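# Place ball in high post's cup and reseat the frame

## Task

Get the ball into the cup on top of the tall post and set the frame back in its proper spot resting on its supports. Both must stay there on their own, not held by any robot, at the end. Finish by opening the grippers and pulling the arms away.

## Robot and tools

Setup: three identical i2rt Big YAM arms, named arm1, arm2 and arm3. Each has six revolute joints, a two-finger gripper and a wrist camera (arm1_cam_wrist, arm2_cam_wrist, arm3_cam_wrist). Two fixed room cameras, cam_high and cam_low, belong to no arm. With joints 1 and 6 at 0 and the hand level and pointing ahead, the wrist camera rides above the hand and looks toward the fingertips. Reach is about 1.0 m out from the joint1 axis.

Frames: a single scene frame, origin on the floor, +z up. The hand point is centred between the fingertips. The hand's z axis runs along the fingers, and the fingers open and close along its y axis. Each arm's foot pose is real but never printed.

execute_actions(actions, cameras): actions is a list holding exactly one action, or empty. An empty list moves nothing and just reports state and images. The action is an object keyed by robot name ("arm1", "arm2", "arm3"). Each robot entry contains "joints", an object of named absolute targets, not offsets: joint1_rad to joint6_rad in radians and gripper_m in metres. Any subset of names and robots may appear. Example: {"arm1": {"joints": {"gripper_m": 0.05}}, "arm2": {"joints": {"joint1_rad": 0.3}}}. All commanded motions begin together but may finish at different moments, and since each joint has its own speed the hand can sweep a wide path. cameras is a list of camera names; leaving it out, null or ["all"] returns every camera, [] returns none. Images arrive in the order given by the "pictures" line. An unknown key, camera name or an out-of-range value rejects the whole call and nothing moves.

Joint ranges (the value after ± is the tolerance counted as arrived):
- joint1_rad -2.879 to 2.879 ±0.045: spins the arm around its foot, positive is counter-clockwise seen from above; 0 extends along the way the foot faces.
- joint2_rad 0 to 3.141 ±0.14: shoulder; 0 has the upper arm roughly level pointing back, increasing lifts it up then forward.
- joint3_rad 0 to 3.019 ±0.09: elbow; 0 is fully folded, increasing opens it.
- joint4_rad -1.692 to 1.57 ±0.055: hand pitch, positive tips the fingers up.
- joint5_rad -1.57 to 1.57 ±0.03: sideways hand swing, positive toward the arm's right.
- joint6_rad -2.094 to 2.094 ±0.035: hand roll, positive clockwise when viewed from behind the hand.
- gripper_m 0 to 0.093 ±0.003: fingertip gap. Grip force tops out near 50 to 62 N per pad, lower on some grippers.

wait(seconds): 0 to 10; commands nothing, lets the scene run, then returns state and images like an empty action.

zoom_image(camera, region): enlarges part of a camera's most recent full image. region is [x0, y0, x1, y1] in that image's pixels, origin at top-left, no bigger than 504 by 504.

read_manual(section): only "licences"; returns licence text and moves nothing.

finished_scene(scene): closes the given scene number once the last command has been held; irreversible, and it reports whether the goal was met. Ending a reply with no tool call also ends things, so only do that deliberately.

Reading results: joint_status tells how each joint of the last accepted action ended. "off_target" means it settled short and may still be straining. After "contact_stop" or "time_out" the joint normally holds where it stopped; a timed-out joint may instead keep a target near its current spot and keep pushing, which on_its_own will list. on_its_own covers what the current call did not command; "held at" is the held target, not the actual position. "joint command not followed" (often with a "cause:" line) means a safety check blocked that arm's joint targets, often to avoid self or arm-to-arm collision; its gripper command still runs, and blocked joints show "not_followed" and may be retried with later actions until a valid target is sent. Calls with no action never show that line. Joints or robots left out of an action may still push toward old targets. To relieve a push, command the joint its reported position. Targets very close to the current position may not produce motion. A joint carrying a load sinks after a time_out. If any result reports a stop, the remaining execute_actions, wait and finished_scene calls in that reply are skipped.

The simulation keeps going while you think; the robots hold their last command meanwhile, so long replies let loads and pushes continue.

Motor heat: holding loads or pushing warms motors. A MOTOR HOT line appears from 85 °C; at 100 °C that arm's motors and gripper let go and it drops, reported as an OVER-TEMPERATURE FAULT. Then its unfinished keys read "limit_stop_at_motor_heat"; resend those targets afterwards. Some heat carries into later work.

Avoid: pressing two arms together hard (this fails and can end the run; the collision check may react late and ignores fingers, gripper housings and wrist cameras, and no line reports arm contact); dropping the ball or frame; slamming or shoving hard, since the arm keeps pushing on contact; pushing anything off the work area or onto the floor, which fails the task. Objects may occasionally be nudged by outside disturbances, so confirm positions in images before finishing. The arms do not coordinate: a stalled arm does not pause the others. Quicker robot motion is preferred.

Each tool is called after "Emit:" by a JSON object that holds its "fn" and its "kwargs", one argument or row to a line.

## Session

Emit:
{"fn": "execute_actions", "kwargs": {
  "actions": []
}}

Scene clock: 0.00 s.
Motor temperatures (°C, as the motors report them): arm1=[25 29 27 28 24 26] | arm2=[25 25 27 28 25 26] | arm3=[27 27 31 26 25 28]
arm1.joint_positions: joint1_rad=+0.123 joint2_rad=+0.634 joint3_rad=+1.423 joint4_rad=-1.183 joint5_rad=-0.033 joint6_rad=+0.397 gripper_m=+0.095
arm1.joint_status: not commanded
arm1.hand: x=+1.1895 y=-0.0270 z=+1.3409 quat_wxyz=(+0.145, +0.827, -0.121, -0.530) (m; scene frame)
arm2.joint_positions: joint1_rad=+0.246 joint2_rad=+0.570 joint3_rad=+1.339 joint4_rad=-1.251 joint5_rad=+0.058 joint6_rad=-0.255 gripper_m=+0.094
arm2.joint_status: not commanded
arm2.hand: x=-0.5720 y=+1.0732 z=+1.3266 quat_wxyz=(-0.431, -0.251, -0.821, +0.279) (m; scene frame)
arm3.joint_positions: joint1_rad=+0.362 joint2_rad=+0.489 joint3_rad=+1.442 joint4_rad=-1.470 joint5_rad=-0.252 joint6_rad=+0.263 gripper_m=+0.094
arm3.joint_status: not commanded
arm3.hand: x=-0.7364 y=-1.1020 z=+1.3728 quat_wxyz=(-0.266, +0.502, -0.697, -0.437) (m; scene frame)
pictures: arm1_cam_wrist, arm2_cam_wrist, arm3_cam_wrist, cam_high, cam_low
Images, in order (width x height): arm1_cam_wrist 504x504, arm2_cam_wrist 504x504, arm3_cam_wrist 504x504, cam_high 504x504, cam_low 504x504.

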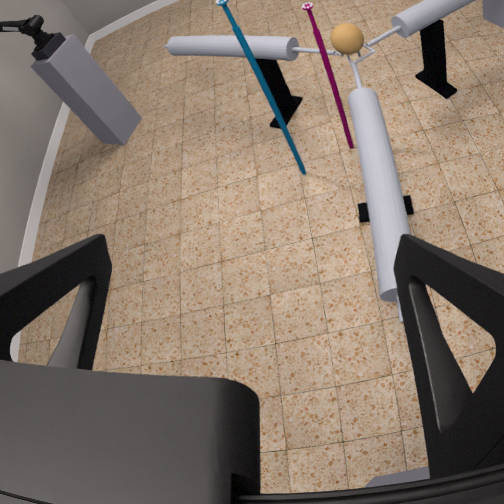

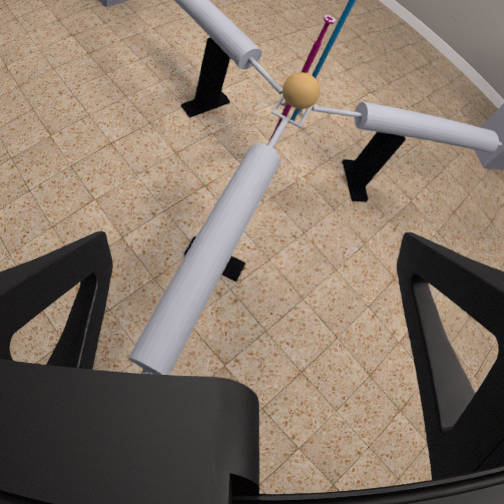

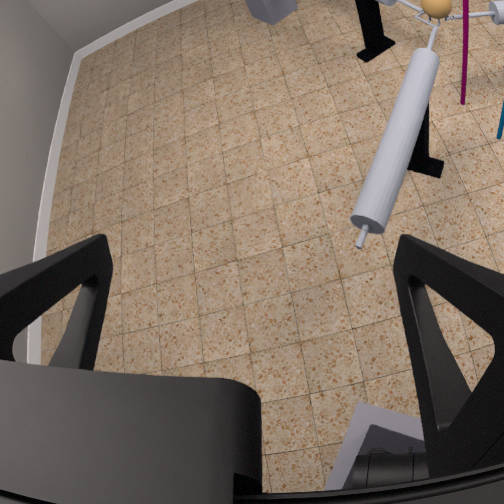

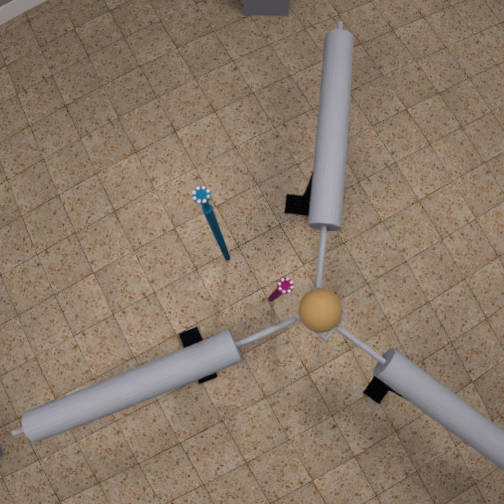

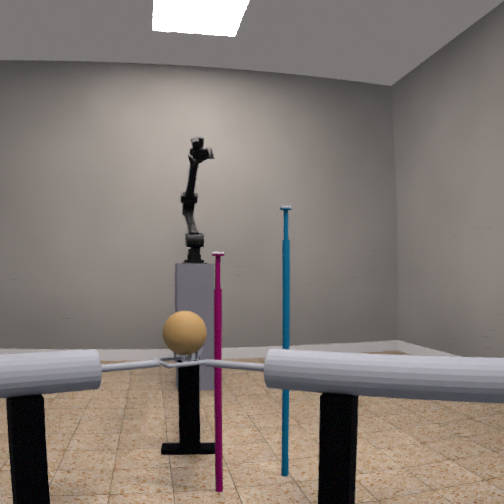

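Emit:
{"fn": "execute_actions", "kwargs": {
  "actions": [
    {"arm1": {"joints": {"joint1_rad": -0.072, "joint2_rad": 2.346, "joint3_rad": 1.156, "joint4_rad": -0.03, "joint5_rad": 0.0, "joint6_rad": -0.038}}, "arm2": {"joints": {"joint1_rad": 0.383, "joint2_rad": 2.407, "joint3_rad": 0.488, "joint4_rad": 0.619, "joint5_rad": 0.0, "joint6_rad": 0.49}}, "arm3": {"joints": {"joint1_rad": 0.48, "joint2_rad": 2.557, "joint3_rad": 1.428, "joint4_rad": -0.09, "joint5_rad": 0.0, "joint6_rad": 0.55}}}
  ],
  "cameras": ["arm1_cam_wrist", "arm2_cam_wrist", "arm3_cam_wrist"]
}}

Scene clock: 21.27 s.
Motor temperatures (°C, as the motors report them): arm1=[25 29 29 28 24 26] | arm2=[25 25 29 28 25 26] | arm3=[27 27 32 26 25 28]
arm1.joint_positions: joint1_rad=-0.068 joint2_rad=+2.347 joint3_rad=+1.152 joint4_rad=-0.042 joint5_rad=-0.002 joint6_rad=-0.025 gripper_m=+0.095
arm1.joint_status: all done
arm1.hand: x=+0.9002 y=+0.0589 z=+0.5162 quat_wxyz=(-0.010, +0.986, -0.039, -0.159) (m; scene frame)
arm2.joint_positions: joint1_rad=+0.376 joint2_rad=+2.408 joint3_rad=+0.495 joint4_rad=+0.600 joint5_rad=+0.002 joint6_rad=+0.480 gripper_m=+0.094
arm2.joint_status: all done
arm2.hand: x=-0.5057 y=+1.0808 z=+0.5187 quat_wxyz=(-0.124, -0.545, -0.830, +0.008) (m; scene frame)
arm3.joint_positions: joint1_rad=+0.470 joint2_rad=+2.566 joint3_rad=+1.417 joint4_rad=-0.102 joint5_rad=-0.004 joint6_rad=+0.542 gripper_m=+0.094
arm3.joint_status: all done
arm3.hand: x=-0.6634 y=-0.6476 z=+0.5115 quat_wxyz=(-0.085, +0.442, -0.882, -0.137) (m; scene frame)
pictures: arm1_cam_wrist, arm2_cam_wrist, arm3_cam_wrist
Images, in order (width x height): arm1_cam_wrist 504x504, arm2_cam_wrist 504x504, arm3_cam_wrist 504x504.

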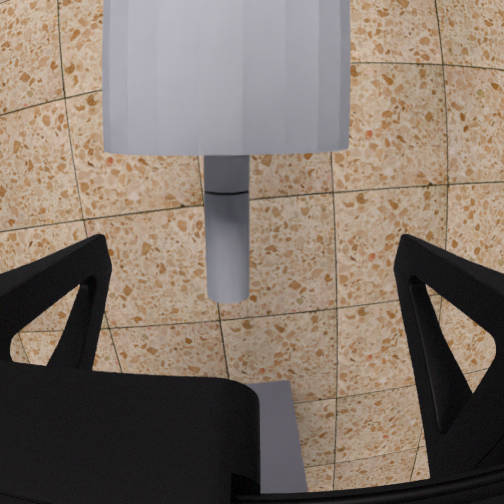

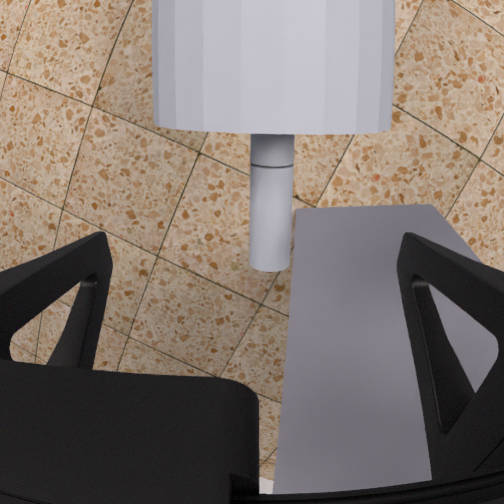

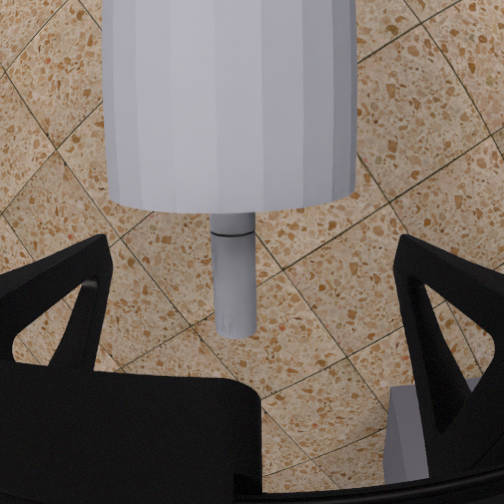

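Emit:
{"fn": "execute_actions", "kwargs": {
  "actions": [
    {"arm1": {"joints": {"joint1_rad": -0.06, "joint2_rad": 2.61, "joint3_rad": 1.29, "joint4_rad": 0.10}}, "arm2": {"joints": {"joint1_rad": 0.354, "joint2_rad": 2.763, "joint3_rad": 0.705, "joint4_rad": 0.758, "joint6_rad": 0.46}}, "arm3": {"joints": {"joint1_rad": 0.489, "joint2_rad": 2.806, "joint3_rad": 1.584, "joint4_rad": 0.002, "joint6_rad": 0.56}}}
  ],
  "cameras": ["arm1_cam_wrist", "arm2_cam_wrist", "arm3_cam_wrist"]
}}

Scene clock: 33.77 s.
Motor temperatures (°C, as the motors report them): arm1=[25 30 28 28 24 26] | arm2=[25 25 28 28 25 26] | arm3=[27 28 32 26 25 28]
arm1.joint_positions: joint1_rad=-0.042 joint2_rad=+2.492 joint3_rad=+1.287 joint4_rad=+0.103 joint5_rad=-0.016 joint6_rad=-0.025 gripper_m=+0.095
arm1.joint_status: all done
arm1.hand: x=+0.8434 y=+0.0465 z=+0.4793 quat_wxyz=(-0.005, +0.974, -0.025, -0.226) (m; scene frame)
arm2.joint_positions: joint1_rad=+0.353 joint2_rad=+2.612 joint3_rad=+0.630 joint4_rad=+0.777 joint5_rad=+0.030 joint6_rad=+0.458 gripper_m=+0.094
arm2.joint_status: joint2_rad time_out (moved +0.204 of +0.355); the others done
arm2.on_its_own: joint2_rad reads +2.612 and still pushes toward +2.763 since a time_out
arm2.hand: x=-0.4865 y=+1.0504 z=+0.4657 quat_wxyz=(-0.174, -0.543, -0.821, +0.031) (m; scene frame)
arm3.joint_positions: joint1_rad=+0.471 joint2_rad=+2.689 joint3_rad=+1.560 joint4_rad=-0.009 joint5_rad=+0.021 joint6_rad=+0.550 gripper_m=+0.094
arm3.joint_status: all done
arm3.hand: x=-0.6551 y=-0.6001 z=+0.4800 quat_wxyz=(-0.124, +0.432, -0.876, -0.177) (m; scene frame)
pictures: arm1_cam_wrist, arm2_cam_wrist, arm3_cam_wrist
Images, in order (width x height): arm1_cam_wrist 504x504, arm2_cam_wrist 504x504, arm3_cam_wrist 504x504.

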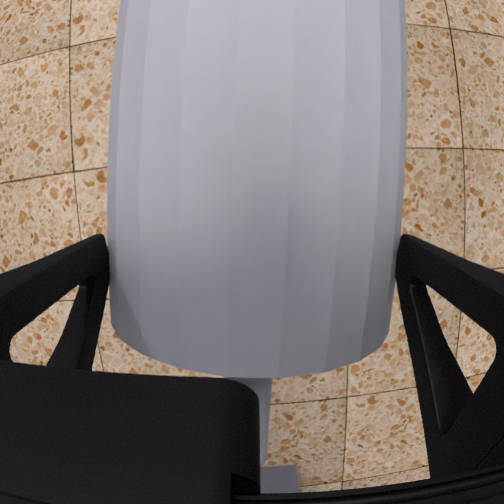

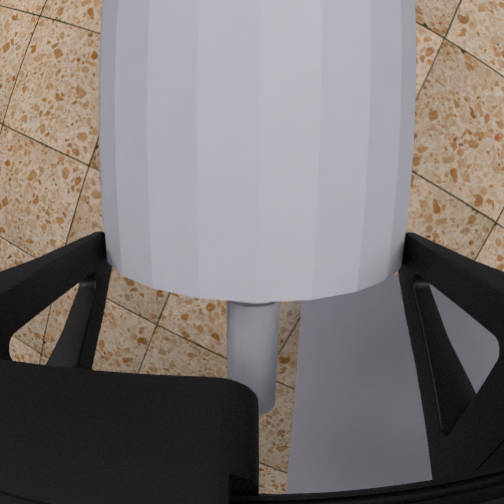

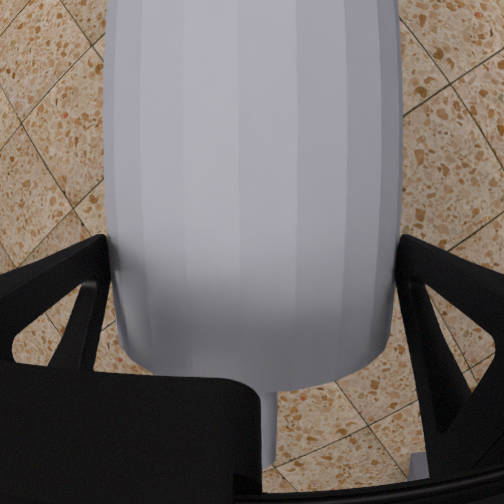

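Emit:
{"fn": "execute_actions", "kwargs": {
  "actions": [
    {"arm1": {"joints": {"joint1_rad": -0.06, "joint2_rad": 2.30, "joint3_rad": 1.10, "joint4_rad": -0.03}}, "arm2": {"joints": {"joint1_rad": 0.354, "joint2_rad": 2.36, "joint3_rad": 0.45, "joint4_rad": 0.61}}, "arm3": {"joints": {"joint1_rad": 0.489, "joint2_rad": 2.50, "joint3_rad": 1.36, "joint4_rad": -0.09}}}
  ],
  "cameras": ["cam_high"]
}}

Scene clock: 38.93 s.
Motor temperatures (°C, as the motors report them): arm1=[25 30 28 28 25 26] | arm2=[25 25 28 28 25 26] | arm3=[27 28 32 26 26 28]
arm1.joint_positions: joint1_rad=-0.053 joint2_rad=+2.287 joint3_rad=+1.089 joint4_rad=-0.030 joint5_rad=-0.002 joint6_rad=-0.025 gripper_m=+0.095
arm1.joint_status: all done
arm1.hand: x=+0.9122 y=+0.0493 z=+0.5347 quat_wxyz=(-0.009, +0.986, -0.032, -0.163) (m; scene frame)
arm2.joint_positions: joint1_rad=+0.346 joint2_rad=+2.370 joint3_rad=+0.479 joint4_rad=+0.626 joint5_rad=+0.011 joint6_rad=+0.455 gripper_m=+0.094
arm2.joint_status: all done
arm2.hand: x=-0.5035 y=+1.0658 z=+0.5315 quat_wxyz=(-0.146, -0.545, -0.825, +0.019) (m; scene frame)
arm3.joint_positions: joint1_rad=+0.481 joint2_rad=+2.499 joint3_rad=+1.355 joint4_rad=-0.086 joint5_rad=+0.001 joint6_rad=+0.553 gripper_m=+0.094
arm3.joint_status: all done
arm3.hand: x=-0.6697 y=-0.6510 z=+0.5374 quat_wxyz=(-0.091, +0.441, -0.881, -0.145) (m; scene frame)
pictures: cam_high
Images, in order (width x height): cam_high 504x504.

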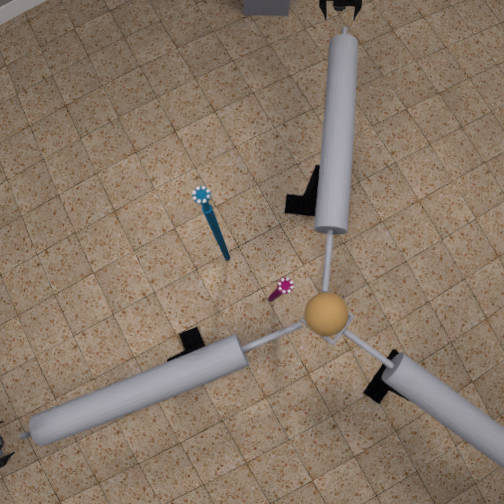

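Emit:
{"fn": "execute_actions", "kwargs": {
  "actions": [
    {"arm1": {"joints": {"joint1_rad": -0.101, "joint2_rad": 2.40, "joint6_rad": -0.067}}, "arm2": {"joints": {"joint1_rad": 0.368, "joint2_rad": 2.52, "joint6_rad": 0.47}}, "arm3": {"joints": {"joint1_rad": 0.509, "joint2_rad": 2.61, "joint6_rad": 0.58}}}
  ],
  "cameras": []
}}

Emit:
{"fn": "execute_actions", "kwargs": {
  "actions": [
    {"arm1": {"joints": {"joint2_rad": 2.474, "joint3_rad": 1.223, "joint4_rad": 0.031}}, "arm2": {"joints": {"joint2_rad": 2.63, "joint3_rad": 0.541, "joint4_rad": 0.789}}, "arm3": {"joints": {"joint2_rad": 2.6775, "joint3_rad": 1.506, "joint4_rad": -0.048}}}
  ],
  "cameras": ["arm1_cam_wrist", "arm2_cam_wrist", "arm3_cam_wrist"]
}}

Scene clock: 65.73 s.
Motor temperatures (°C, as the motors report them): arm1=[25 30 28 28 24 26] | arm2=[25 25 28 28 25 26] | arm3=[27 28 31 26 25 28]
arm1.joint_positions: joint1_rad=-0.103 joint2_rad=+2.400 joint3_rad=+1.090 joint4_rad=-0.030 joint5_rad=-0.002 joint6_rad=-0.054 gripper_m=+0.095
arm1.joint_status: all done
arm1.hand: x=+0.9574 y=+0.0704 z=+0.4789 quat_wxyz=(-0.011, +0.993, -0.043, -0.107) (m; scene frame)
arm2.joint_positions: joint1_rad=+0.357 joint2_rad=+2.532 joint3_rad=+0.469 joint4_rad=+0.619 joint5_rad=+0.003 joint6_rad=+0.460 gripper_m=+0.094
arm2.joint_status: all done
arm2.hand: x=-0.5562 y=+1.1166 z=+0.4944 quat_wxyz=(-0.058, -0.547, -0.835, +0.003) (m; scene frame)
arm3.joint_positions: joint1_rad=+0.499 joint2_rad=+2.620 joint3_rad=+1.355 joint4_rad=-0.086 joint5_rad=+0.001 joint6_rad=+0.571 gripper_m=+0.094
arm3.joint_status: all done
arm3.hand: x=-0.6842 y=-0.7033 z=+0.4695 quat_wxyz=(-0.058, +0.445, -0.889, -0.095) (m; scene frame)
pictures: none
No camera images: the call's "cameras" was empty. Leave "cameras" out to get every camera's image.

Scene clock: 66.60 s.
Motor temperatures (°C, as the motors report them): arm1=[25 30 28 28 24 26] | arm2=[25 25 27 28 25 26] | arm3=[27 28 31 26 25 28]
arm1.joint_positions: joint1_rad=-0.103 joint2_rad=+2.458 joint3_rad=+1.212 joint4_rad=+0.022 joint5_rad=-0.002 joint6_rad=-0.054 gripper_m=+0.095
arm1.joint_status: all done
arm1.hand: x=+0.8963 y=+0.0790 z=+0.4739 quat_wxyz=(-0.016, +0.985, -0.042, -0.164) (m; scene frame)
arm2.joint_positions: joint1_rad=+0.357 joint2_rad=+2.628 joint3_rad=+0.539 joint4_rad=+0.770 joint5_rad=+0.003 joint6_rad=+0.460 gripper_m=+0.094
arm2.joint_status: all done
arm2.hand: x=-0.5292 y=+1.0942 z=+0.4703 quat_wxyz=(-0.120, -0.544, -0.830, +0.011) (m; scene frame)
arm3.joint_positions: joint1_rad=+0.499 joint2_rad=+2.671 joint3_rad=+1.490 joint4_rad=-0.057 joint5_rad=+0.001 joint6_rad=+0.571 gripper_m=+0.094
arm3.joint_status: all done
arm3.hand: x=-0.6797 y=-0.6406 z=+0.4696 quat_wxyz=(-0.086, +0.441, -0.882, -0.143) (m; scene frame)
pictures: arm1_cam_wrist, arm2_cam_wrist, arm3_cam_wrist
Images, in order (width x height): arm1_cam_wrist 504x504, arm2_cam_wrist 504x504, arm3_cam_wrist 504x504.

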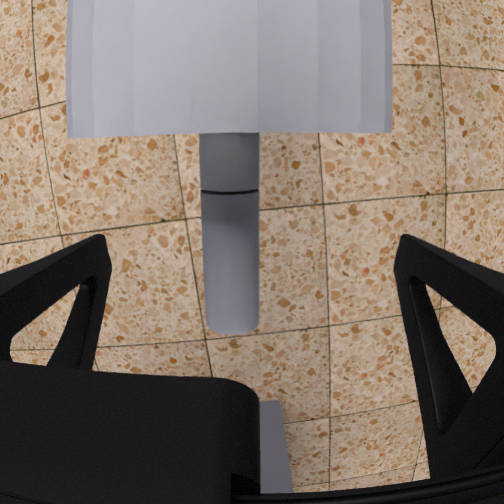

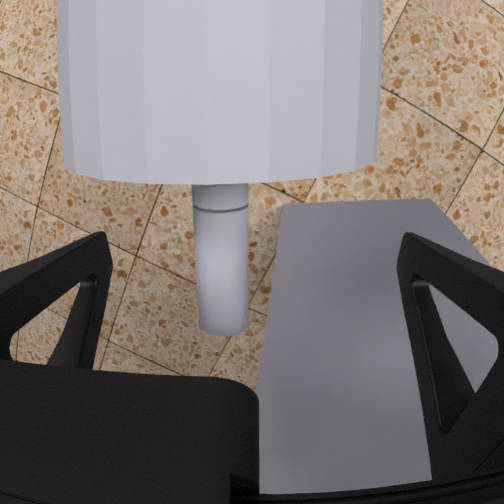

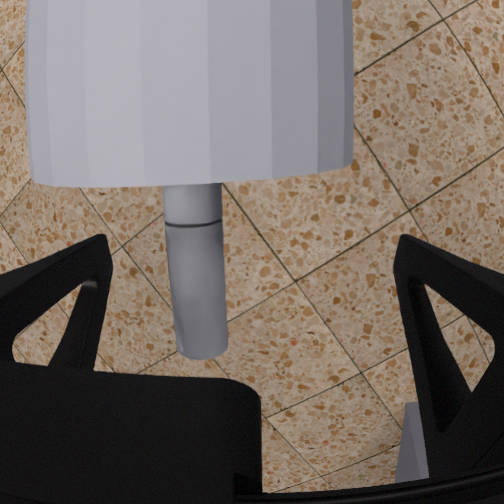

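Emit:
{"fn": "execute_actions", "kwargs": {
  "actions": [
    {"arm1": {"joints": {"joint1_rad": -0.091, "joint2_rad": 2.55, "joint6_rad": -0.057}}, "arm2": {"joints": {"joint1_rad": 0.39, "joint2_rad": 2.71, "joint6_rad": 0.49}}, "arm3": {"joints": {"joint1_rad": 0.53, "joint2_rad": 2.75, "joint6_rad": 0.60}}}
  ],
  "cameras": []
}}

Emit:
{"fn": "execute_actions", "kwargs": {
  "actions": [
    {"arm1": {"joints": {"joint2_rad": 2.629, "joint3_rad": 1.373, "joint4_rad": 0.036}}, "arm2": {"joints": {"joint2_rad": 2.789, "joint3_rad": 0.678, "joint4_rad": 0.8115}}, "arm3": {"joints": {"joint2_rad": 2.822, "joint3_rad": 1.645, "joint4_rad": -0.043}}}
  ],
  "cameras": ["arm1_cam_wrist", "arm2_cam_wrist", "arm3_cam_wrist"]
}}

Scene clock: 76.57 s.
Motor temperatures (°C, as the motors report them): arm1=[25 30 27 28 24 26] | arm2=[25 25 27 28 25 26] | arm3=[27 28 31 26 25 28]
arm1.joint_positions: joint1_rad=-0.100 joint2_rad=+2.545 joint3_rad=+1.213 joint4_rad=+0.023 joint5_rad=-0.002 joint6_rad=-0.054 gripper_m=+0.095
arm1.joint_status: all done
arm1.hand: x=+0.9329 y=+0.0723 z=+0.4291 quat_wxyz=(-0.012, +0.992, -0.041, -0.122) (m; scene frame)
arm2.joint_positions: joint1_rad=+0.381 joint2_rad=+2.715 joint3_rad=+0.539 joint4_rad=+0.775 joint5_rad=+0.003 joint6_rad=+0.480 gripper_m=+0.094
arm2.joint_status: all done
arm2.hand: x=-0.5551 y=+1.1230 z=+0.4523 quat_wxyz=(-0.080, -0.545, -0.835, +0.004) (m; scene frame)
arm3.joint_positions: joint1_rad=+0.522 joint2_rad=+2.753 joint3_rad=+1.492 joint4_rad=-0.057 joint5_rad=+0.001 joint6_rad=+0.591 gripper_m=+0.094
arm3.joint_status: all done
arm3.hand: x=-0.6954 y=-0.6791 z=+0.4229 quat_wxyz=(-0.064, +0.445, -0.886, -0.111) (m; scene frame)
pictures: none
No camera images: the call's "cameras" was empty. Leave "cameras" out to get every camera's image.

Scene clock: 77.40 s.
Motor temperatures (°C, as the motors report them): arm1=[25 30 27 28 24 26] | arm2=[25 25 27 28 25 26] | arm3=[27 28 31 26 25 28]
arm1.joint_positions: joint1_rad=-0.100 joint2_rad=+2.615 joint3_rad=+1.358 joint4_rad=+0.026 joint5_rad=-0.002 joint6_rad=-0.054 gripper_m=+0.095
arm1.joint_status: all done
arm1.hand: x=+0.8771 y=+0.0801 z=+0.4172 quat_wxyz=(-0.016, +0.986, -0.041, -0.161) (m; scene frame)
arm2.joint_positions: joint1_rad=+0.381 joint2_rad=+2.787 joint3_rad=+0.675 joint4_rad=+0.795 joint5_rad=+0.003 joint6_rad=+0.480 gripper_m=+0.094
arm2.joint_status: all done
arm2.hand: x=-0.5190 y=+1.0945 z=+0.4157 quat_wxyz=(-0.121, -0.543, -0.831, +0.008) (m; scene frame)
arm3.joint_positions: joint1_rad=+0.522 joint2_rad=+2.813 joint3_rad=+1.625 joint4_rad=-0.054 joint5_rad=+0.001 joint6_rad=+0.591 gripper_m=+0.094
arm3.joint_status: all done
arm3.hand: x=-0.6931 y=-0.6310 z=+0.4151 quat_wxyz=(-0.082, +0.443, -0.881, -0.143) (m; scene frame)
pictures: arm1_cam_wrist, arm2_cam_wrist, arm3_cam_wrist
Images, in order (width x height): arm1_cam_wrist 504x504, arm2_cam_wrist 504x504, arm3_cam_wrist 504x504.

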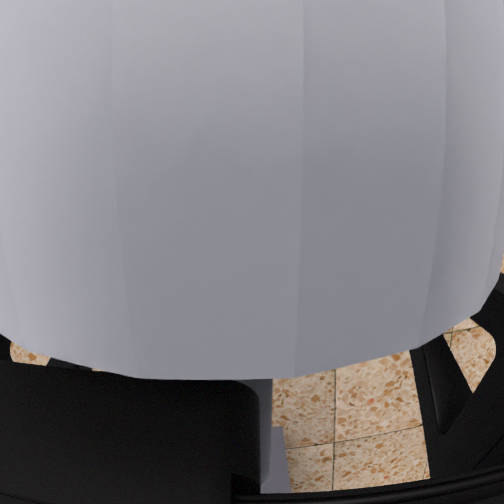

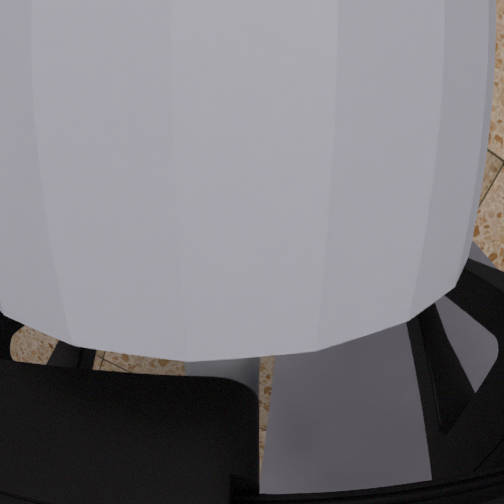

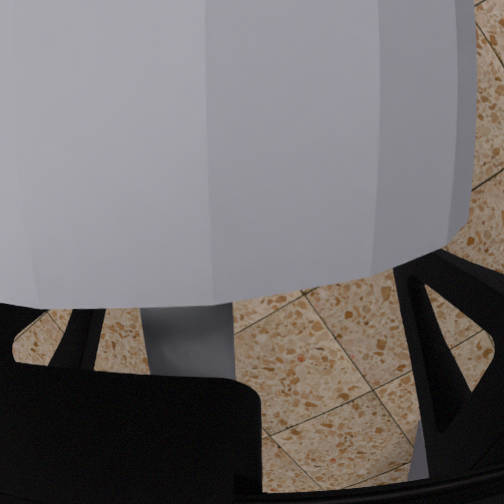

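Emit:
{"fn": "execute_actions", "kwargs": {
  "actions": [
    {"arm1": {"joints": {"gripper_m": 0.0}}, "arm2": {"joints": {"gripper_m": 0.0}}, "arm3": {"joints": {"gripper_m": 0.0}}}
  ],
  "cameras": ["cam_high"]
}}

Scene clock: 80.27 s.
Motor temperatures (°C, as the motors report them): arm1=[25 30 27 28 24 26] | arm2=[25 25 27 28 25 26] | arm3=[27 28 31 26 25 28]
arm1.joint_positions: joint1_rad=-0.100 joint2_rad=+2.615 joint3_rad=+1.358 joint4_rad=+0.026 joint5_rad=+0.002 joint6_rad=-0.063 gripper_m=+0.017
arm1.joint_status: gripper_m off_target (ended at +0.017, target +0.000)
arm1.hand: x=+0.8769 y=+0.0807 z=+0.4173 quat_wxyz=(-0.018, +0.986, -0.037, -0.161) (m; scene frame)
arm2.joint_positions: joint1_rad=+0.382 joint2_rad=+2.787 joint3_rad=+0.675 joint4_rad=+0.798 joint5_rad=-0.002 joint6_rad=+0.483 gripper_m=+0.017
arm2.joint_status: gripper_m off_target (ended at +0.017, target +0.000)
arm2.hand: x=-0.5176 y=+1.0948 z=+0.4159 quat_wxyz=(-0.123, -0.543, -0.831, +0.006) (m; scene frame)
arm3.joint_positions: joint1_rad=+0.528 joint2_rad=+2.813 joint3_rad=+1.628 joint4_rad=-0.049 joint5_rad=-0.004 joint6_rad=+0.580 gripper_m=+0.015
arm3.joint_status: gripper_m off_target (ended at +0.015, target +0.000)
arm3.hand: x=-0.6976 y=-0.6278 z=+0.4162 quat_wxyz=(-0.083, +0.450, -0.877, -0.148) (m; scene frame)
pictures: cam_high
Images, in order (width x height): cam_high 504x504.

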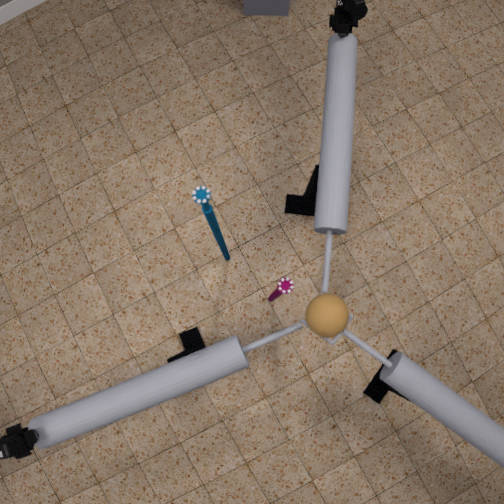

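Emit:
{"fn": "execute_actions", "kwargs": {
  "actions": [
    {"arm1": {"joints": {"joint1_rad": -0.10, "joint2_rad": 2.234, "joint3_rad": 1.183, "joint4_rad": -0.17, "joint6_rad": -0.063}}, "arm2": {"joints": {"joint1_rad": 0.382, "joint2_rad": 2.2415, "joint3_rad": 0.372, "joint4_rad": 0.5695, "joint6_rad": 0.483}}, "arm3": {"joints": {"joint1_rad": 0.528, "joint2_rad": 2.436, "joint3_rad": 1.38, "joint4_rad": -0.164, "joint6_rad": 0.58}}}
  ],
  "cameras": []
}}

Emit:
{"fn": "execute_actions", "kwargs": {
  "actions": [
    {"arm1": {"joints": {"joint2_rad": 2.0685, "joint3_rad": 1.164, "joint4_rad": -0.315}}, "arm2": {"joints": {"joint2_rad": 1.799, "joint3_rad": 0.292, "joint4_rad": 0.207}}, "arm3": {"joints": {"joint2_rad": 2.2715, "joint3_rad": 1.329, "joint4_rad": -0.277}}}
  ],
  "cameras": []
}}

Emit:
{"fn": "execute_actions", "kwargs": {
  "actions": [
    {"arm1": {"joints": {"joint2_rad": 1.91, "joint3_rad": 1.187, "joint4_rad": -0.497}}, "arm2": {"joints": {"joint2_rad": 1.362, "joint3_rad": 0.307, "joint4_rad": -0.245}}, "arm3": {"joints": {"joint2_rad": 2.1085, "joint3_rad": 1.316, "joint4_rad": -0.4275}}}
  ],
  "cameras": []
}}

Emit:
{"fn": "execute_actions", "kwargs": {
  "actions": [
    {"arm1": {"joints": {"joint2_rad": 1.775, "joint3_rad": 1.264, "joint4_rad": -0.708}}, "arm2": {"joints": {"joint2_rad": 1.070, "joint3_rad": 0.396, "joint4_rad": -0.61}}, "arm3": {"joints": {"joint2_rad": 1.961, "joint3_rad": 1.3535, "joint4_rad": -0.613}}}
  ],
  "cameras": []
}}

Emit:
{"fn": "execute_actions", "kwargs": {
  "actions": [
    {"arm1": {"joints": {"joint2_rad": 1.688, "joint3_rad": 1.387, "joint4_rad": -0.919}}, "arm2": {"joints": {"joint2_rad": 0.901, "joint3_rad": 0.56, "joint4_rad": -0.90}}, "arm3": {"joints": {"joint2_rad": 1.853, "joint3_rad": 1.44, "joint4_rad": -0.807}}}
  ],
  "cameras": ["cam_high", "cam_low"]
}}

Scene clock: 107.57 s.
Motor temperatures (°C, as the motors report them): arm1=[25 30 27 28 24 26] | arm2=[25 25 27 28 25 26] | arm3=[27 28 31 26 25 28]
arm1.joint_positions: joint1_rad=-0.101 joint2_rad=+2.249 joint3_rad=+1.185 joint4_rad=-0.164 joint5_rad=-0.002 joint6_rad=-0.062 gripper_m=+0.017
arm1.joint_status: all done
arm1.hand: x=+0.8782 y=+0.0802 z=+0.5671 quat_wxyz=(-0.017, +0.986, -0.037, -0.162) (m; scene frame)
arm2.joint_positions: joint1_rad=+0.382 joint2_rad=+2.273 joint3_rad=+0.392 joint4_rad=+0.578 joint5_rad=+0.003 joint6_rad=+0.480 gripper_m=+0.017
arm2.joint_status: all done
arm2.hand: x=-0.5176 y=+1.0918 z=+0.5578 quat_wxyz=(-0.128, -0.542, -0.831, +0.009) (m; scene frame)
arm3.joint_positions: joint1_rad=+0.528 joint2_rad=+2.452 joint3_rad=+1.383 joint4_rad=-0.160 joint5_rad=+0.000 joint6_rad=+0.576 gripper_m=+0.015
arm3.joint_status: all done
arm3.hand: x=-0.6974 y=-0.6323 z=+0.5660 quat_wxyz=(-0.086, +0.451, -0.876, -0.149) (m; scene frame)
pictures: none
No camera images: the call's "cameras" was empty. Leave "cameras" out to get every camera's image.

Scene clock: 108.63 s.
Motor temperatures (°C, as the motors report them): arm1=[25 31 27 28 24 26] | arm2=[25 25 27 28 25 26] | arm3=[27 28 31 26 25 28]
arm1.joint_positions: joint1_rad=-0.101 joint2_rad=+2.088 joint3_rad=+1.162 joint4_rad=-0.311 joint5_rad=+0.002 joint6_rad=-0.062 gripper_m=+0.017
arm1.joint_status: all done
arm1.hand: x=+0.8789 y=+0.0804 z=+0.6388 quat_wxyz=(-0.018, +0.987, -0.037, -0.158) (m; scene frame)
arm2.joint_positions: joint1_rad=+0.380 joint2_rad=+1.827 joint3_rad=+0.304 joint4_rad=+0.217 joint5_rad=+0.001 joint6_rad=+0.479 gripper_m=+0.017
arm2.joint_status: all done
arm2.hand: x=-0.5177 y=+1.0908 z=+0.6437 quat_wxyz=(-0.127, -0.542, -0.831, +0.008) (m; scene frame)
arm3.joint_positions: joint1_rad=+0.527 joint2_rad=+2.292 joint3_rad=+1.328 joint4_rad=-0.272 joint5_rad=-0.003 joint6_rad=+0.574 gripper_m=+0.015
arm3.joint_status: all done
arm3.hand: x=-0.6976 y=-0.6345 z=+0.6373 quat_wxyz=(-0.083, +0.453, -0.876, -0.146) (m; scene frame)
pictures: none
No camera images: the call's "cameras" was empty. Leave "cameras" out to get every camera's image.

Scene clock: 109.73 s.
Motor temperatures (°C, as the motors report them): arm1=[25 31 27 28 24 26] | arm2=[25 25 27 28 25 26] | arm3=[27 28 31 26 25 28]
arm1.joint_positions: joint1_rad=-0.102 joint2_rad=+1.920 joint3_rad=+1.164 joint4_rad=-0.484 joint5_rad=+0.005 joint6_rad=-0.065 gripper_m=+0.017
arm1.joint_status: all done
arm1.hand: x=+0.8834 y=+0.0809 z=+0.7185 quat_wxyz=(-0.019, +0.987, -0.037, -0.156) (m; scene frame)
arm2.joint_positions: joint1_rad=+0.380 joint2_rad=+1.380 joint3_rad=+0.310 joint4_rad=-0.218 joint5_rad=-0.002 joint6_rad=+0.481 gripper_m=+0.017
arm2.joint_status: all done
arm2.hand: x=-0.5154 y=+1.0883 z=+0.7270 quat_wxyz=(-0.136, -0.542, -0.829, +0.007) (m; scene frame)
arm3.joint_positions: joint1_rad=+0.520 joint2_rad=+2.131 joint3_rad=+1.308 joint4_rad=-0.427 joint5_rad=-0.005 joint6_rad=+0.564 gripper_m=+0.015
arm3.joint_status: all done
arm3.hand: x=-0.6937 y=-0.6382 z=+0.7155 quat_wxyz=(-0.080, +0.454, -0.876, -0.140) (m; scene frame)
pictures: none
No camera images: the call's "cameras" was empty. Leave "cameras" out to get every camera's image.

Scene clock: 110.80 s.
Motor temperatures (°C, as the motors report them): arm1=[25 31 28 28 24 26] | arm2=[25 25 27 28 25 26] | arm3=[27 28 31 26 25 28]
arm1.joint_positions: joint1_rad=-0.106 joint2_rad=+1.787 joint3_rad=+1.230 joint4_rad=-0.685 joint5_rad=+0.005 joint6_rad=-0.071 gripper_m=+0.017
arm1.joint_status: all done
arm1.hand: x=+0.8825 y=+0.0833 z=+0.8014 quat_wxyz=(-0.020, +0.987, -0.036, -0.155) (m; scene frame)
arm2.joint_positions: joint1_rad=+0.380 joint2_rad=+1.081 joint3_rad=+0.375 joint4_rad=-0.566 joint5_rad=+0.010 joint6_rad=+0.479 gripper_m=+0.017
arm2.joint_status: all done
arm2.hand: x=-0.5184 y=+1.0873 z=+0.7966 quat_wxyz=(-0.143, -0.541, -0.828, +0.014) (m; scene frame)
arm3.joint_positions: joint1_rad=+0.521 joint2_rad=+1.976 joint3_rad=+1.324 joint4_rad=-0.592 joint5_rad=-0.004 joint6_rad=+0.566 gripper_m=+0.015
arm3.joint_status: all done
arm3.hand: x=-0.6946 y=-0.6405 z=+0.8007 quat_wxyz=(-0.082, +0.454, -0.876, -0.143) (m; scene frame)
pictures: none
No camera images: the call's "cameras" was empty. Leave "cameras" out to get every camera's image.

Scene clock: 111.80 s.
Motor temperatures (°C, as the motors report them): arm1=[25 31 28 28 24 26] | arm2=[25 25 28 28 25 26] | arm3=[27 29 32 26 25 28]
arm1.joint_positions: joint1_rad=-0.106 joint2_rad=+1.713 joint3_rad=+1.336 joint4_rad=-0.897 joint5_rad=+0.001 joint6_rad=-0.071 gripper_m=+0.017
arm1.joint_status: all done
arm1.hand: x=+0.8844 y=+0.0820 z=+0.8706 quat_wxyz=(-0.017, +0.989, -0.036, -0.140) (m; scene frame)
arm2.joint_positions: joint1_rad=+0.380 joint2_rad=+0.920 joint3_rad=+0.505 joint4_rad=-0.863 joint5_rad=+0.010 joint6_rad=+0.479 gripper_m=+0.017
arm2.joint_status: all done
arm2.hand: x=-0.5179 y=+1.0860 z=+0.8665 quat_wxyz=(-0.141, -0.541, -0.829, +0.014) (m; scene frame)
arm3.joint_positions: joint1_rad=+0.521 joint2_rad=+1.878 joint3_rad=+1.398 joint4_rad=-0.785 joint5_rad=-0.005 joint6_rad=+0.562 gripper_m=+0.015
arm3.joint_status: all done
arm3.hand: x=-0.6949 y=-0.6430 z=+0.8732 quat_wxyz=(-0.076, +0.456, -0.877, -0.133) (m; scene frame)
pictures: cam_high, cam_low
Images, in order (width x height): cam_high 504x504, cam_low 504x504.

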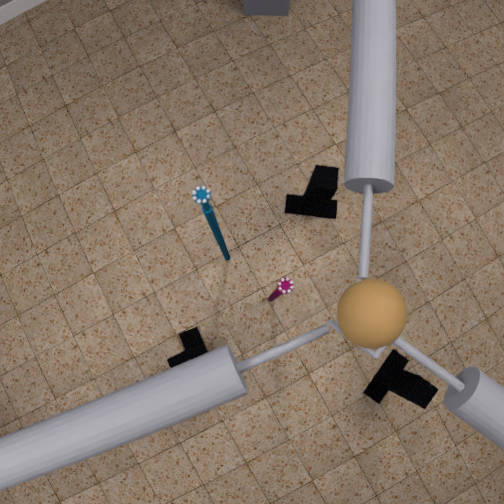

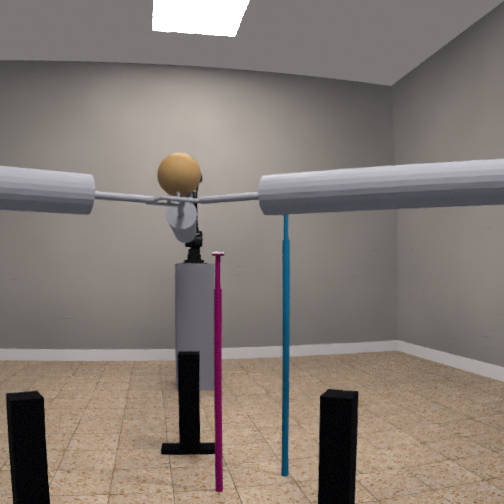

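Emit:
{"fn": "execute_actions", "kwargs": {
  "actions": [
    {"arm1": {"joints": {"joint1_rad": 0.114, "joint2_rad": 1.515, "joint3_rad": 1.385, "joint4_rad": -1.12, "joint6_rad": 0.149}}, "arm2": {"joints": {"joint1_rad": 0.218, "joint2_rad": 1.175, "joint3_rad": 1.008, "joint4_rad": -1.113, "joint6_rad": 0.318}}, "arm3": {"joints": {"joint1_rad": 0.415, "joint2_rad": 1.52, "joint3_rad": 1.22, "joint4_rad": -0.95, "joint6_rad": 0.46}}}
  ],
  "cameras": []
}}

Emit:
{"fn": "execute_actions", "kwargs": {
  "actions": [
    {"arm1": {"joints": {"joint1_rad": 0.394, "joint2_rad": 1.452, "joint3_rad": 1.44, "joint4_rad": -1.268, "joint6_rad": 0.43}}, "arm2": {"joints": {"joint1_rad": 0.125, "joint2_rad": 1.546, "joint3_rad": 1.551, "joint4_rad": -1.285, "joint6_rad": 0.225}}, "arm3": {"joints": {"joint1_rad": 0.232, "joint2_rad": 1.197, "joint3_rad": 1.063, "joint4_rad": -1.1455, "joint6_rad": 0.277}}}
  ],
  "cameras": []
}}

Emit:
{"fn": "execute_actions", "kwargs": {
  "actions": [
    {"arm1": {"joints": {"joint1_rad": 0.629, "joint2_rad": 1.482, "joint3_rad": 1.4765, "joint4_rad": -1.294, "joint6_rad": 0.665}}, "arm2": {"joints": {"joint1_rad": 0.081, "joint2_rad": 1.8995, "joint3_rad": 2.049, "joint4_rad": -1.45, "joint6_rad": 0.18}}, "arm3": {"joints": {"joint1_rad": -0.015, "joint2_rad": 0.99, "joint3_rad": 0.921, "joint4_rad": -1.23, "joint6_rad": 0.03}}}
  ],
  "cameras": ["cam_high", "cam_low"]
}}

Scene clock: 131.10 s.
Motor temperatures (°C, as the motors report them): arm1=[25 31 31 28 24 26] | arm2=[25 25 31 28 25 26] | arm3=[27 28 34 26 25 28]
arm1.joint_positions: joint1_rad=+0.113 joint2_rad=+1.532 joint3_rad=+1.337 joint4_rad=-1.107 joint5_rad=+0.015 joint6_rad=+0.149 gripper_m=+0.017
arm1.joint_status: all done
arm1.hand: x=+0.9333 y=-0.0358 z=+0.9514 quat_wxyz=(+0.007, +0.991, -0.038, -0.127) (m; scene frame)
arm2.joint_positions: joint1_rad=+0.222 joint2_rad=+1.195 joint3_rad=+0.942 joint4_rad=-1.070 joint5_rad=+0.003 joint6_rad=+0.318 gripper_m=+0.017
arm2.joint_status: all done
arm2.hand: x=-0.4727 y=+0.9742 z=+0.9552 quat_wxyz=(-0.115, -0.541, -0.832, +0.027) (m; scene frame)
arm3.joint_positions: joint1_rad=+0.424 joint2_rad=+1.542 joint3_rad=+1.206 joint4_rad=-0.954 joint5_rad=-0.007 joint6_rad=+0.463 gripper_m=+0.015
arm3.joint_status: all done
arm3.hand: x=-0.6518 y=-0.7540 z=+0.9622 quat_wxyz=(-0.081, +0.458, -0.878, -0.116) (m; scene frame)
pictures: none
No camera images: the call's "cameras" was empty. Leave "cameras" out to get every camera's image.

Scene clock: 133.67 s.
Motor temperatures (°C, as the motors report them): arm1=[25 31 32 28 24 26] | arm2=[25 25 32 28 25 26] | arm3=[27 28 34 26 25 28]
arm1.joint_positions: joint1_rad=+0.404 joint2_rad=+1.486 joint3_rad=+1.367 joint4_rad=-1.250 joint5_rad=+0.011 joint6_rad=+0.443 gripper_m=+0.017
arm1.joint_status: all done
arm1.hand: x=+0.9924 y=-0.1721 z=+0.9793 quat_wxyz=(+0.034, +0.995, -0.039, -0.088) (m; scene frame)
arm2.joint_positions: joint1_rad=+0.119 joint2_rad=+1.579 joint3_rad=+1.449 joint4_rad=-1.277 joint5_rad=+0.001 joint6_rad=+0.211 gripper_m=+0.017
arm2.joint_status: joint3_rad time_out (moved +0.507 of +0.609); the others done
arm2.on_its_own: joint3_rad reads +1.449 and still pushes toward +1.551 since a time_out
arm2.hand: x=-0.4223 y=+0.8402 z=+0.9955 quat_wxyz=(-0.072, -0.542, -0.837, +0.024) (m; scene frame)
arm3.joint_positions: joint1_rad=+0.234 joint2_rad=+1.213 joint3_rad=+1.043 joint4_rad=-1.152 joint5_rad=-0.007 joint6_rad=+0.268 gripper_m=+0.015
arm3.joint_status: all done
arm3.hand: x=-0.5972 y=-0.8883 z=+1.0191 quat_wxyz=(-0.090, +0.461, -0.878, -0.088) (m; scene frame)
pictures: none
No camera images: the call's "cameras" was empty. Leave "cameras" out to get every camera's image.

not run: a stop came earlier in this reply.

Emit:
{"fn": "execute_actions", "kwargs": {
  "actions": [
    {"arm1": {"joints": {"joint1_rad": 0.629, "joint2_rad": 1.4835, "joint3_rad": 1.53, "joint4_rad": -1.3465, "joint6_rad": 0.665}}, "arm2": {"joints": {"joint1_rad": 0.081, "joint2_rad": 1.8995, "joint3_rad": 2.049, "joint4_rad": -1.45, "joint6_rad": 0.18}}, "arm3": {"joints": {"joint1_rad": -0.015, "joint2_rad": 0.996, "joint3_rad": 0.872, "joint4_rad": -1.176, "joint6_rad": 0.03}}}
  ],
  "cameras": ["cam_high", "cam_low"]
}}

Scene clock: 143.30 s.
Motor temperatures (°C, as the motors report them): arm1=[25 30 33 28 24 26] | arm2=[25 25 34 28 25 26] | arm3=[27 28 34 26 25 28]
arm1.joint_positions: joint1_rad=+0.651 joint2_rad=+1.504 joint3_rad=+1.453 joint4_rad=-1.333 joint5_rad=+0.001 joint6_rad=+0.695 gripper_m=+0.017
arm1.joint_status: all done
arm1.hand: x=+1.0443 y=-0.2827 z=+1.0044 quat_wxyz=(+0.056, +0.995, -0.041, -0.067) (m; scene frame)
arm2.joint_positions: joint1_rad=+0.077 joint2_rad=+1.943 joint3_rad=+1.928 joint4_rad=-1.468 joint5_rad=+0.001 joint6_rad=+0.172 gripper_m=+0.017
arm2.joint_status: joint3_rad time_out (moved +0.479 of +0.600); the others done
arm2.on_its_own: joint3_rad reads +1.928 and still pushes toward +2.040 since a time_out
arm2.hand: x=-0.3759 y=+0.7329 z=+0.9856 quat_wxyz=(-0.036, -0.544, -0.838, +0.012) (m; scene frame)
arm3.joint_positions: joint1_rad=-0.022 joint2_rad=+1.016 joint3_rad=+0.853 joint4_rad=-1.172 joint5_rad=+0.000 joint6_rad=+0.004 gripper_m=+0.015
arm3.joint_status: all done
arm3.hand: x=-0.5492 y=-0.9957 z=+1.0001 quat_wxyz=(-0.106, +0.465, -0.877, -0.056) (m; scene frame)
pictures: cam_high, cam_low
Images, in order (width x height): cam_high 504x504, cam_low 504x504.

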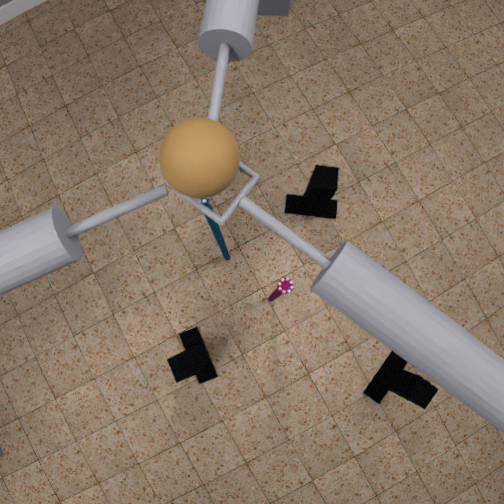

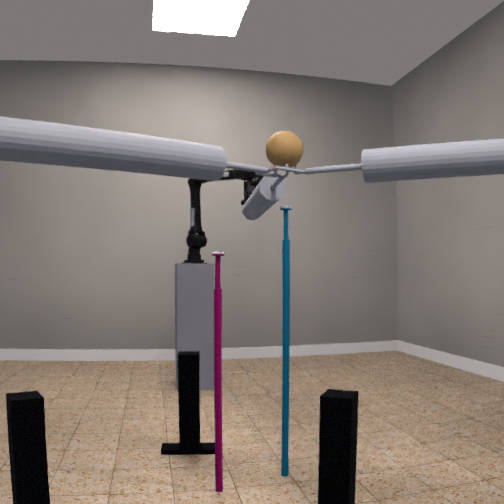

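Emit:
{"fn": "execute_actions", "kwargs": {
  "actions": []
}}

Scene clock: 157.80 s.
Motor temperatures (°C, as the motors report them): arm1=[25 30 34 28 24 26] | arm2=[25 26 37 28 25 26] | arm3=[27 27 34 26 25 28]
arm1.joint_positions: joint1_rad=+0.651 joint2_rad=+1.504 joint3_rad=+1.453 joint4_rad=-1.333 joint5_rad=+0.001 joint6_rad=+0.695 gripper_m=+0.017
arm1.joint_status: all done
arm1.hand: x=+1.0443 y=-0.2827 z=+1.0044 quat_wxyz=(+0.056, +0.995, -0.041, -0.067) (m; scene frame)
arm2.joint_positions: joint1_rad=+0.077 joint2_rad=+1.943 joint3_rad=+1.928 joint4_rad=-1.468 joint5_rad=+0.001 joint6_rad=+0.172 gripper_m=+0.017
arm2.joint_status: joint3_rad time_out (moved +0.479 of +0.600); the others done
arm2.on_its_own: joint3_rad reads +1.928 and still pushes toward +2.040 since a time_out
arm2.hand: x=-0.3759 y=+0.7329 z=+0.9856 quat_wxyz=(-0.036, -0.544, -0.838, +0.012) (m; scene frame)
arm3.joint_positions: joint1_rad=-0.022 joint2_rad=+1.016 joint3_rad=+0.853 joint4_rad=-1.172 joint5_rad=+0.000 joint6_rad=+0.004 gripper_m=+0.015
arm3.joint_status: all done
arm3.hand: x=-0.5492 y=-0.9957 z=+1.0000 quat_wxyz=(-0.105, +0.465, -0.877, -0.056) (m; scene frame)
pictures: arm1_cam_wrist, arm2_cam_wrist, arm3_cam_wrist, cam_high, cam_low
Images, in order (width x height): arm1_cam_wrist 504x504, arm2_cam_wrist 504x504, arm3_cam_wrist 504x504, cam_high 504x504, cam_low 504x504.

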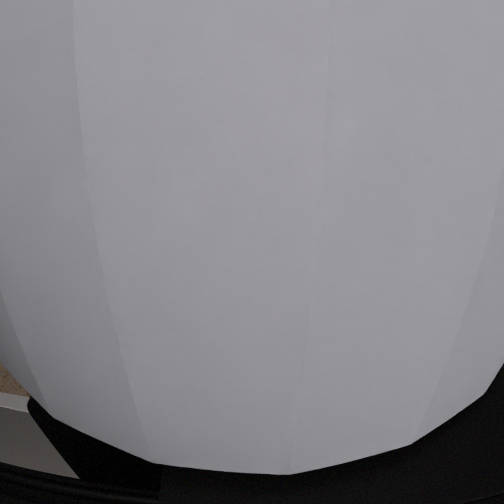

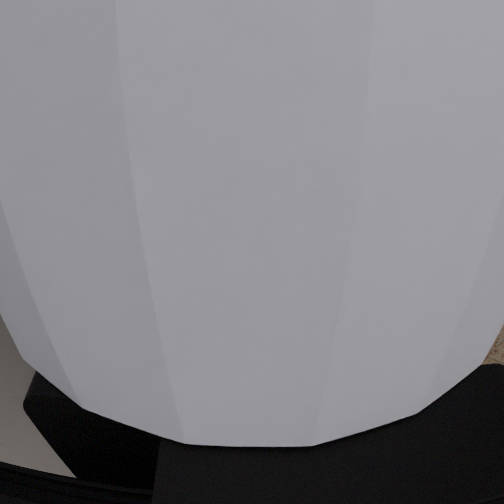

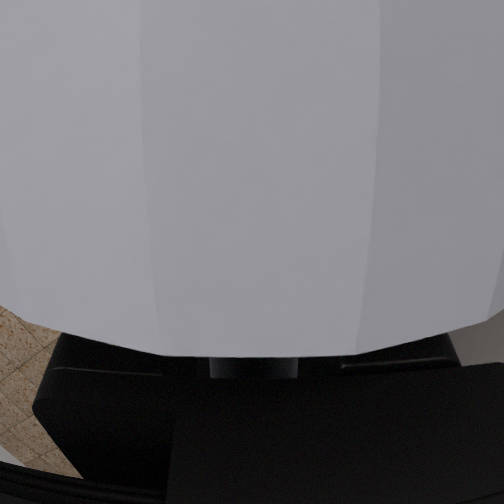

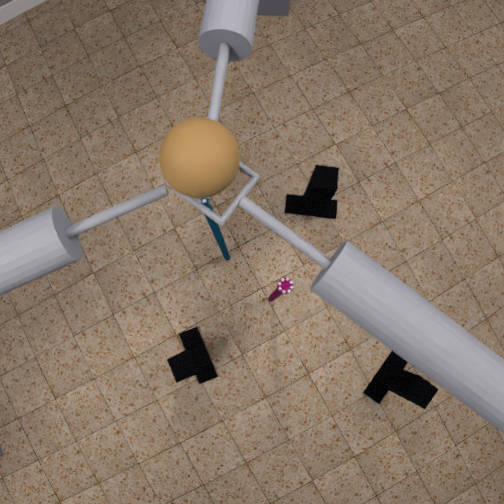

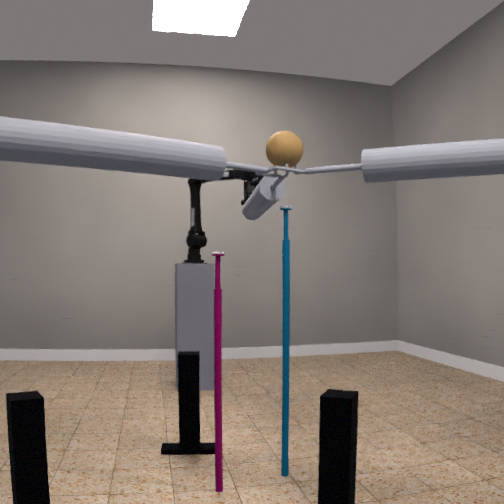

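Emit:
{"fn": "execute_actions", "kwargs": {
  "actions": [
    {"arm1":{"joints":{"joint1_rad":0.674,"joint2_rad":1.49,"joint3_rad":1.27,"joint4_rad":-1.15,"joint6_rad":0.718}},"arm2":{"joints":{"joint1_rad":0.102,"joint2_rad":1.986,"joint3_rad":1.90,"joint4_rad":-1.36,"joint6_rad":0.197}},"arm3":{"joints":{"joint1_rad":-0.072,"joint2_rad":1.102,"joint3_rad":0.745,"joint4_rad":-0.965,"joint6_rad":-0.046}}}
  ],
  "cameras": ["cam_high","cam_low"]
}}

Scene clock: 213.80 s.
Motor temperatures (°C, as the motors report them): arm1=[25 30 36 28 24 27] | arm2=[25 27 40 28 25 26] | arm3=[27 27 35 26 25 28]
arm1.joint_positions: joint1_rad=+0.688 joint2_rad=+1.523 joint3_rad=+1.263 joint4_rad=-1.137 joint5_rad=+0.008 joint6_rad=+0.737 gripper_m=+0.017
arm1.joint_status: all done
arm1.hand: x=+1.0620 y=-0.2913 z=+0.9243 quat_wxyz=(+0.052, +0.996, -0.043, -0.062) (m; scene frame)
arm2.joint_positions: joint1_rad=+0.099 joint2_rad=+2.020 joint3_rad=+1.880 joint4_rad=-1.364 joint5_rad=+0.010 joint6_rad=+0.195 gripper_m=+0.017
arm2.joint_status: all done
arm2.hand: x=-0.3566 y=+0.7277 z=+0.9209 quat_wxyz=(-0.025, -0.545, -0.838, +0.012) (m; scene frame)
arm3.joint_positions: joint1_rad=-0.078 joint2_rad=+1.133 joint3_rad=+0.724 joint4_rad=-0.973 joint5_rad=-0.002 joint6_rad=-0.054 gripper_m=+0.015
arm3.joint_status: all done
arm3.hand: x=-0.5320 y=-1.0016 z=+0.9218 quat_wxyz=(-0.087, +0.467, -0.879, -0.041) (m; scene frame)
pictures: cam_high, cam_low
Images, in order (width x height): cam_high 504x504, cam_low 504x504.

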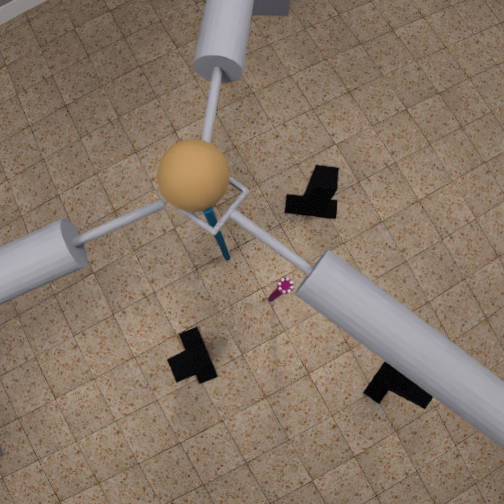

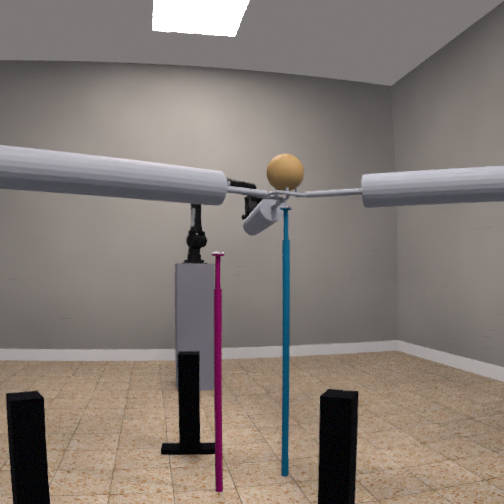

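Emit:
{"fn": "zoom_image", "kwargs": {
  "camera": "cam_high",
  "region": [130, 110, 290, 270]
}}

Emit:
{"fn": "zoom_image", "kwargs": {
  "camera": "cam_low",
  "region": [225, 140, 345, 260]
}}

Region (130, 110, 290, 270) of cam_high's 504x504 image, scaled by 3.150, with more detail than that image has.

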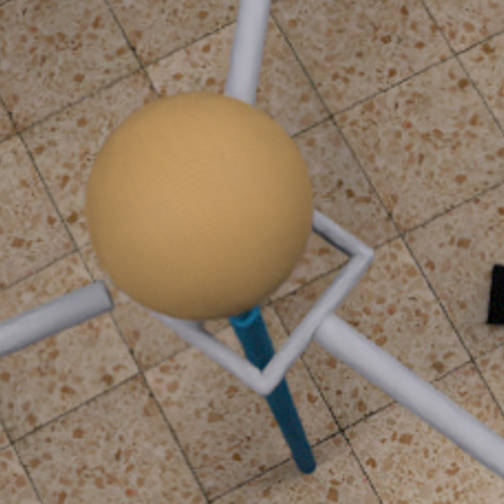

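Region (225, 140, 345, 260) of cam_low's 504x504 image, scaled by 4.200, with more detail than that image has.

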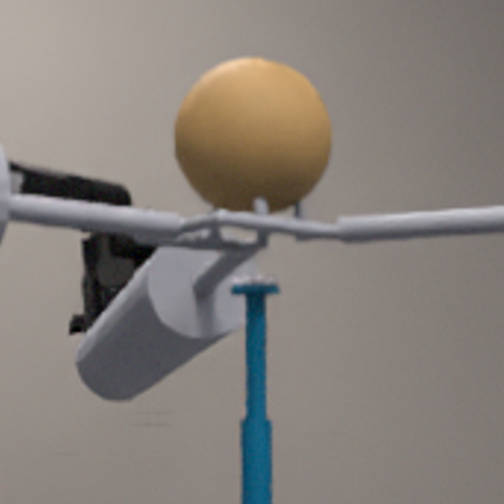

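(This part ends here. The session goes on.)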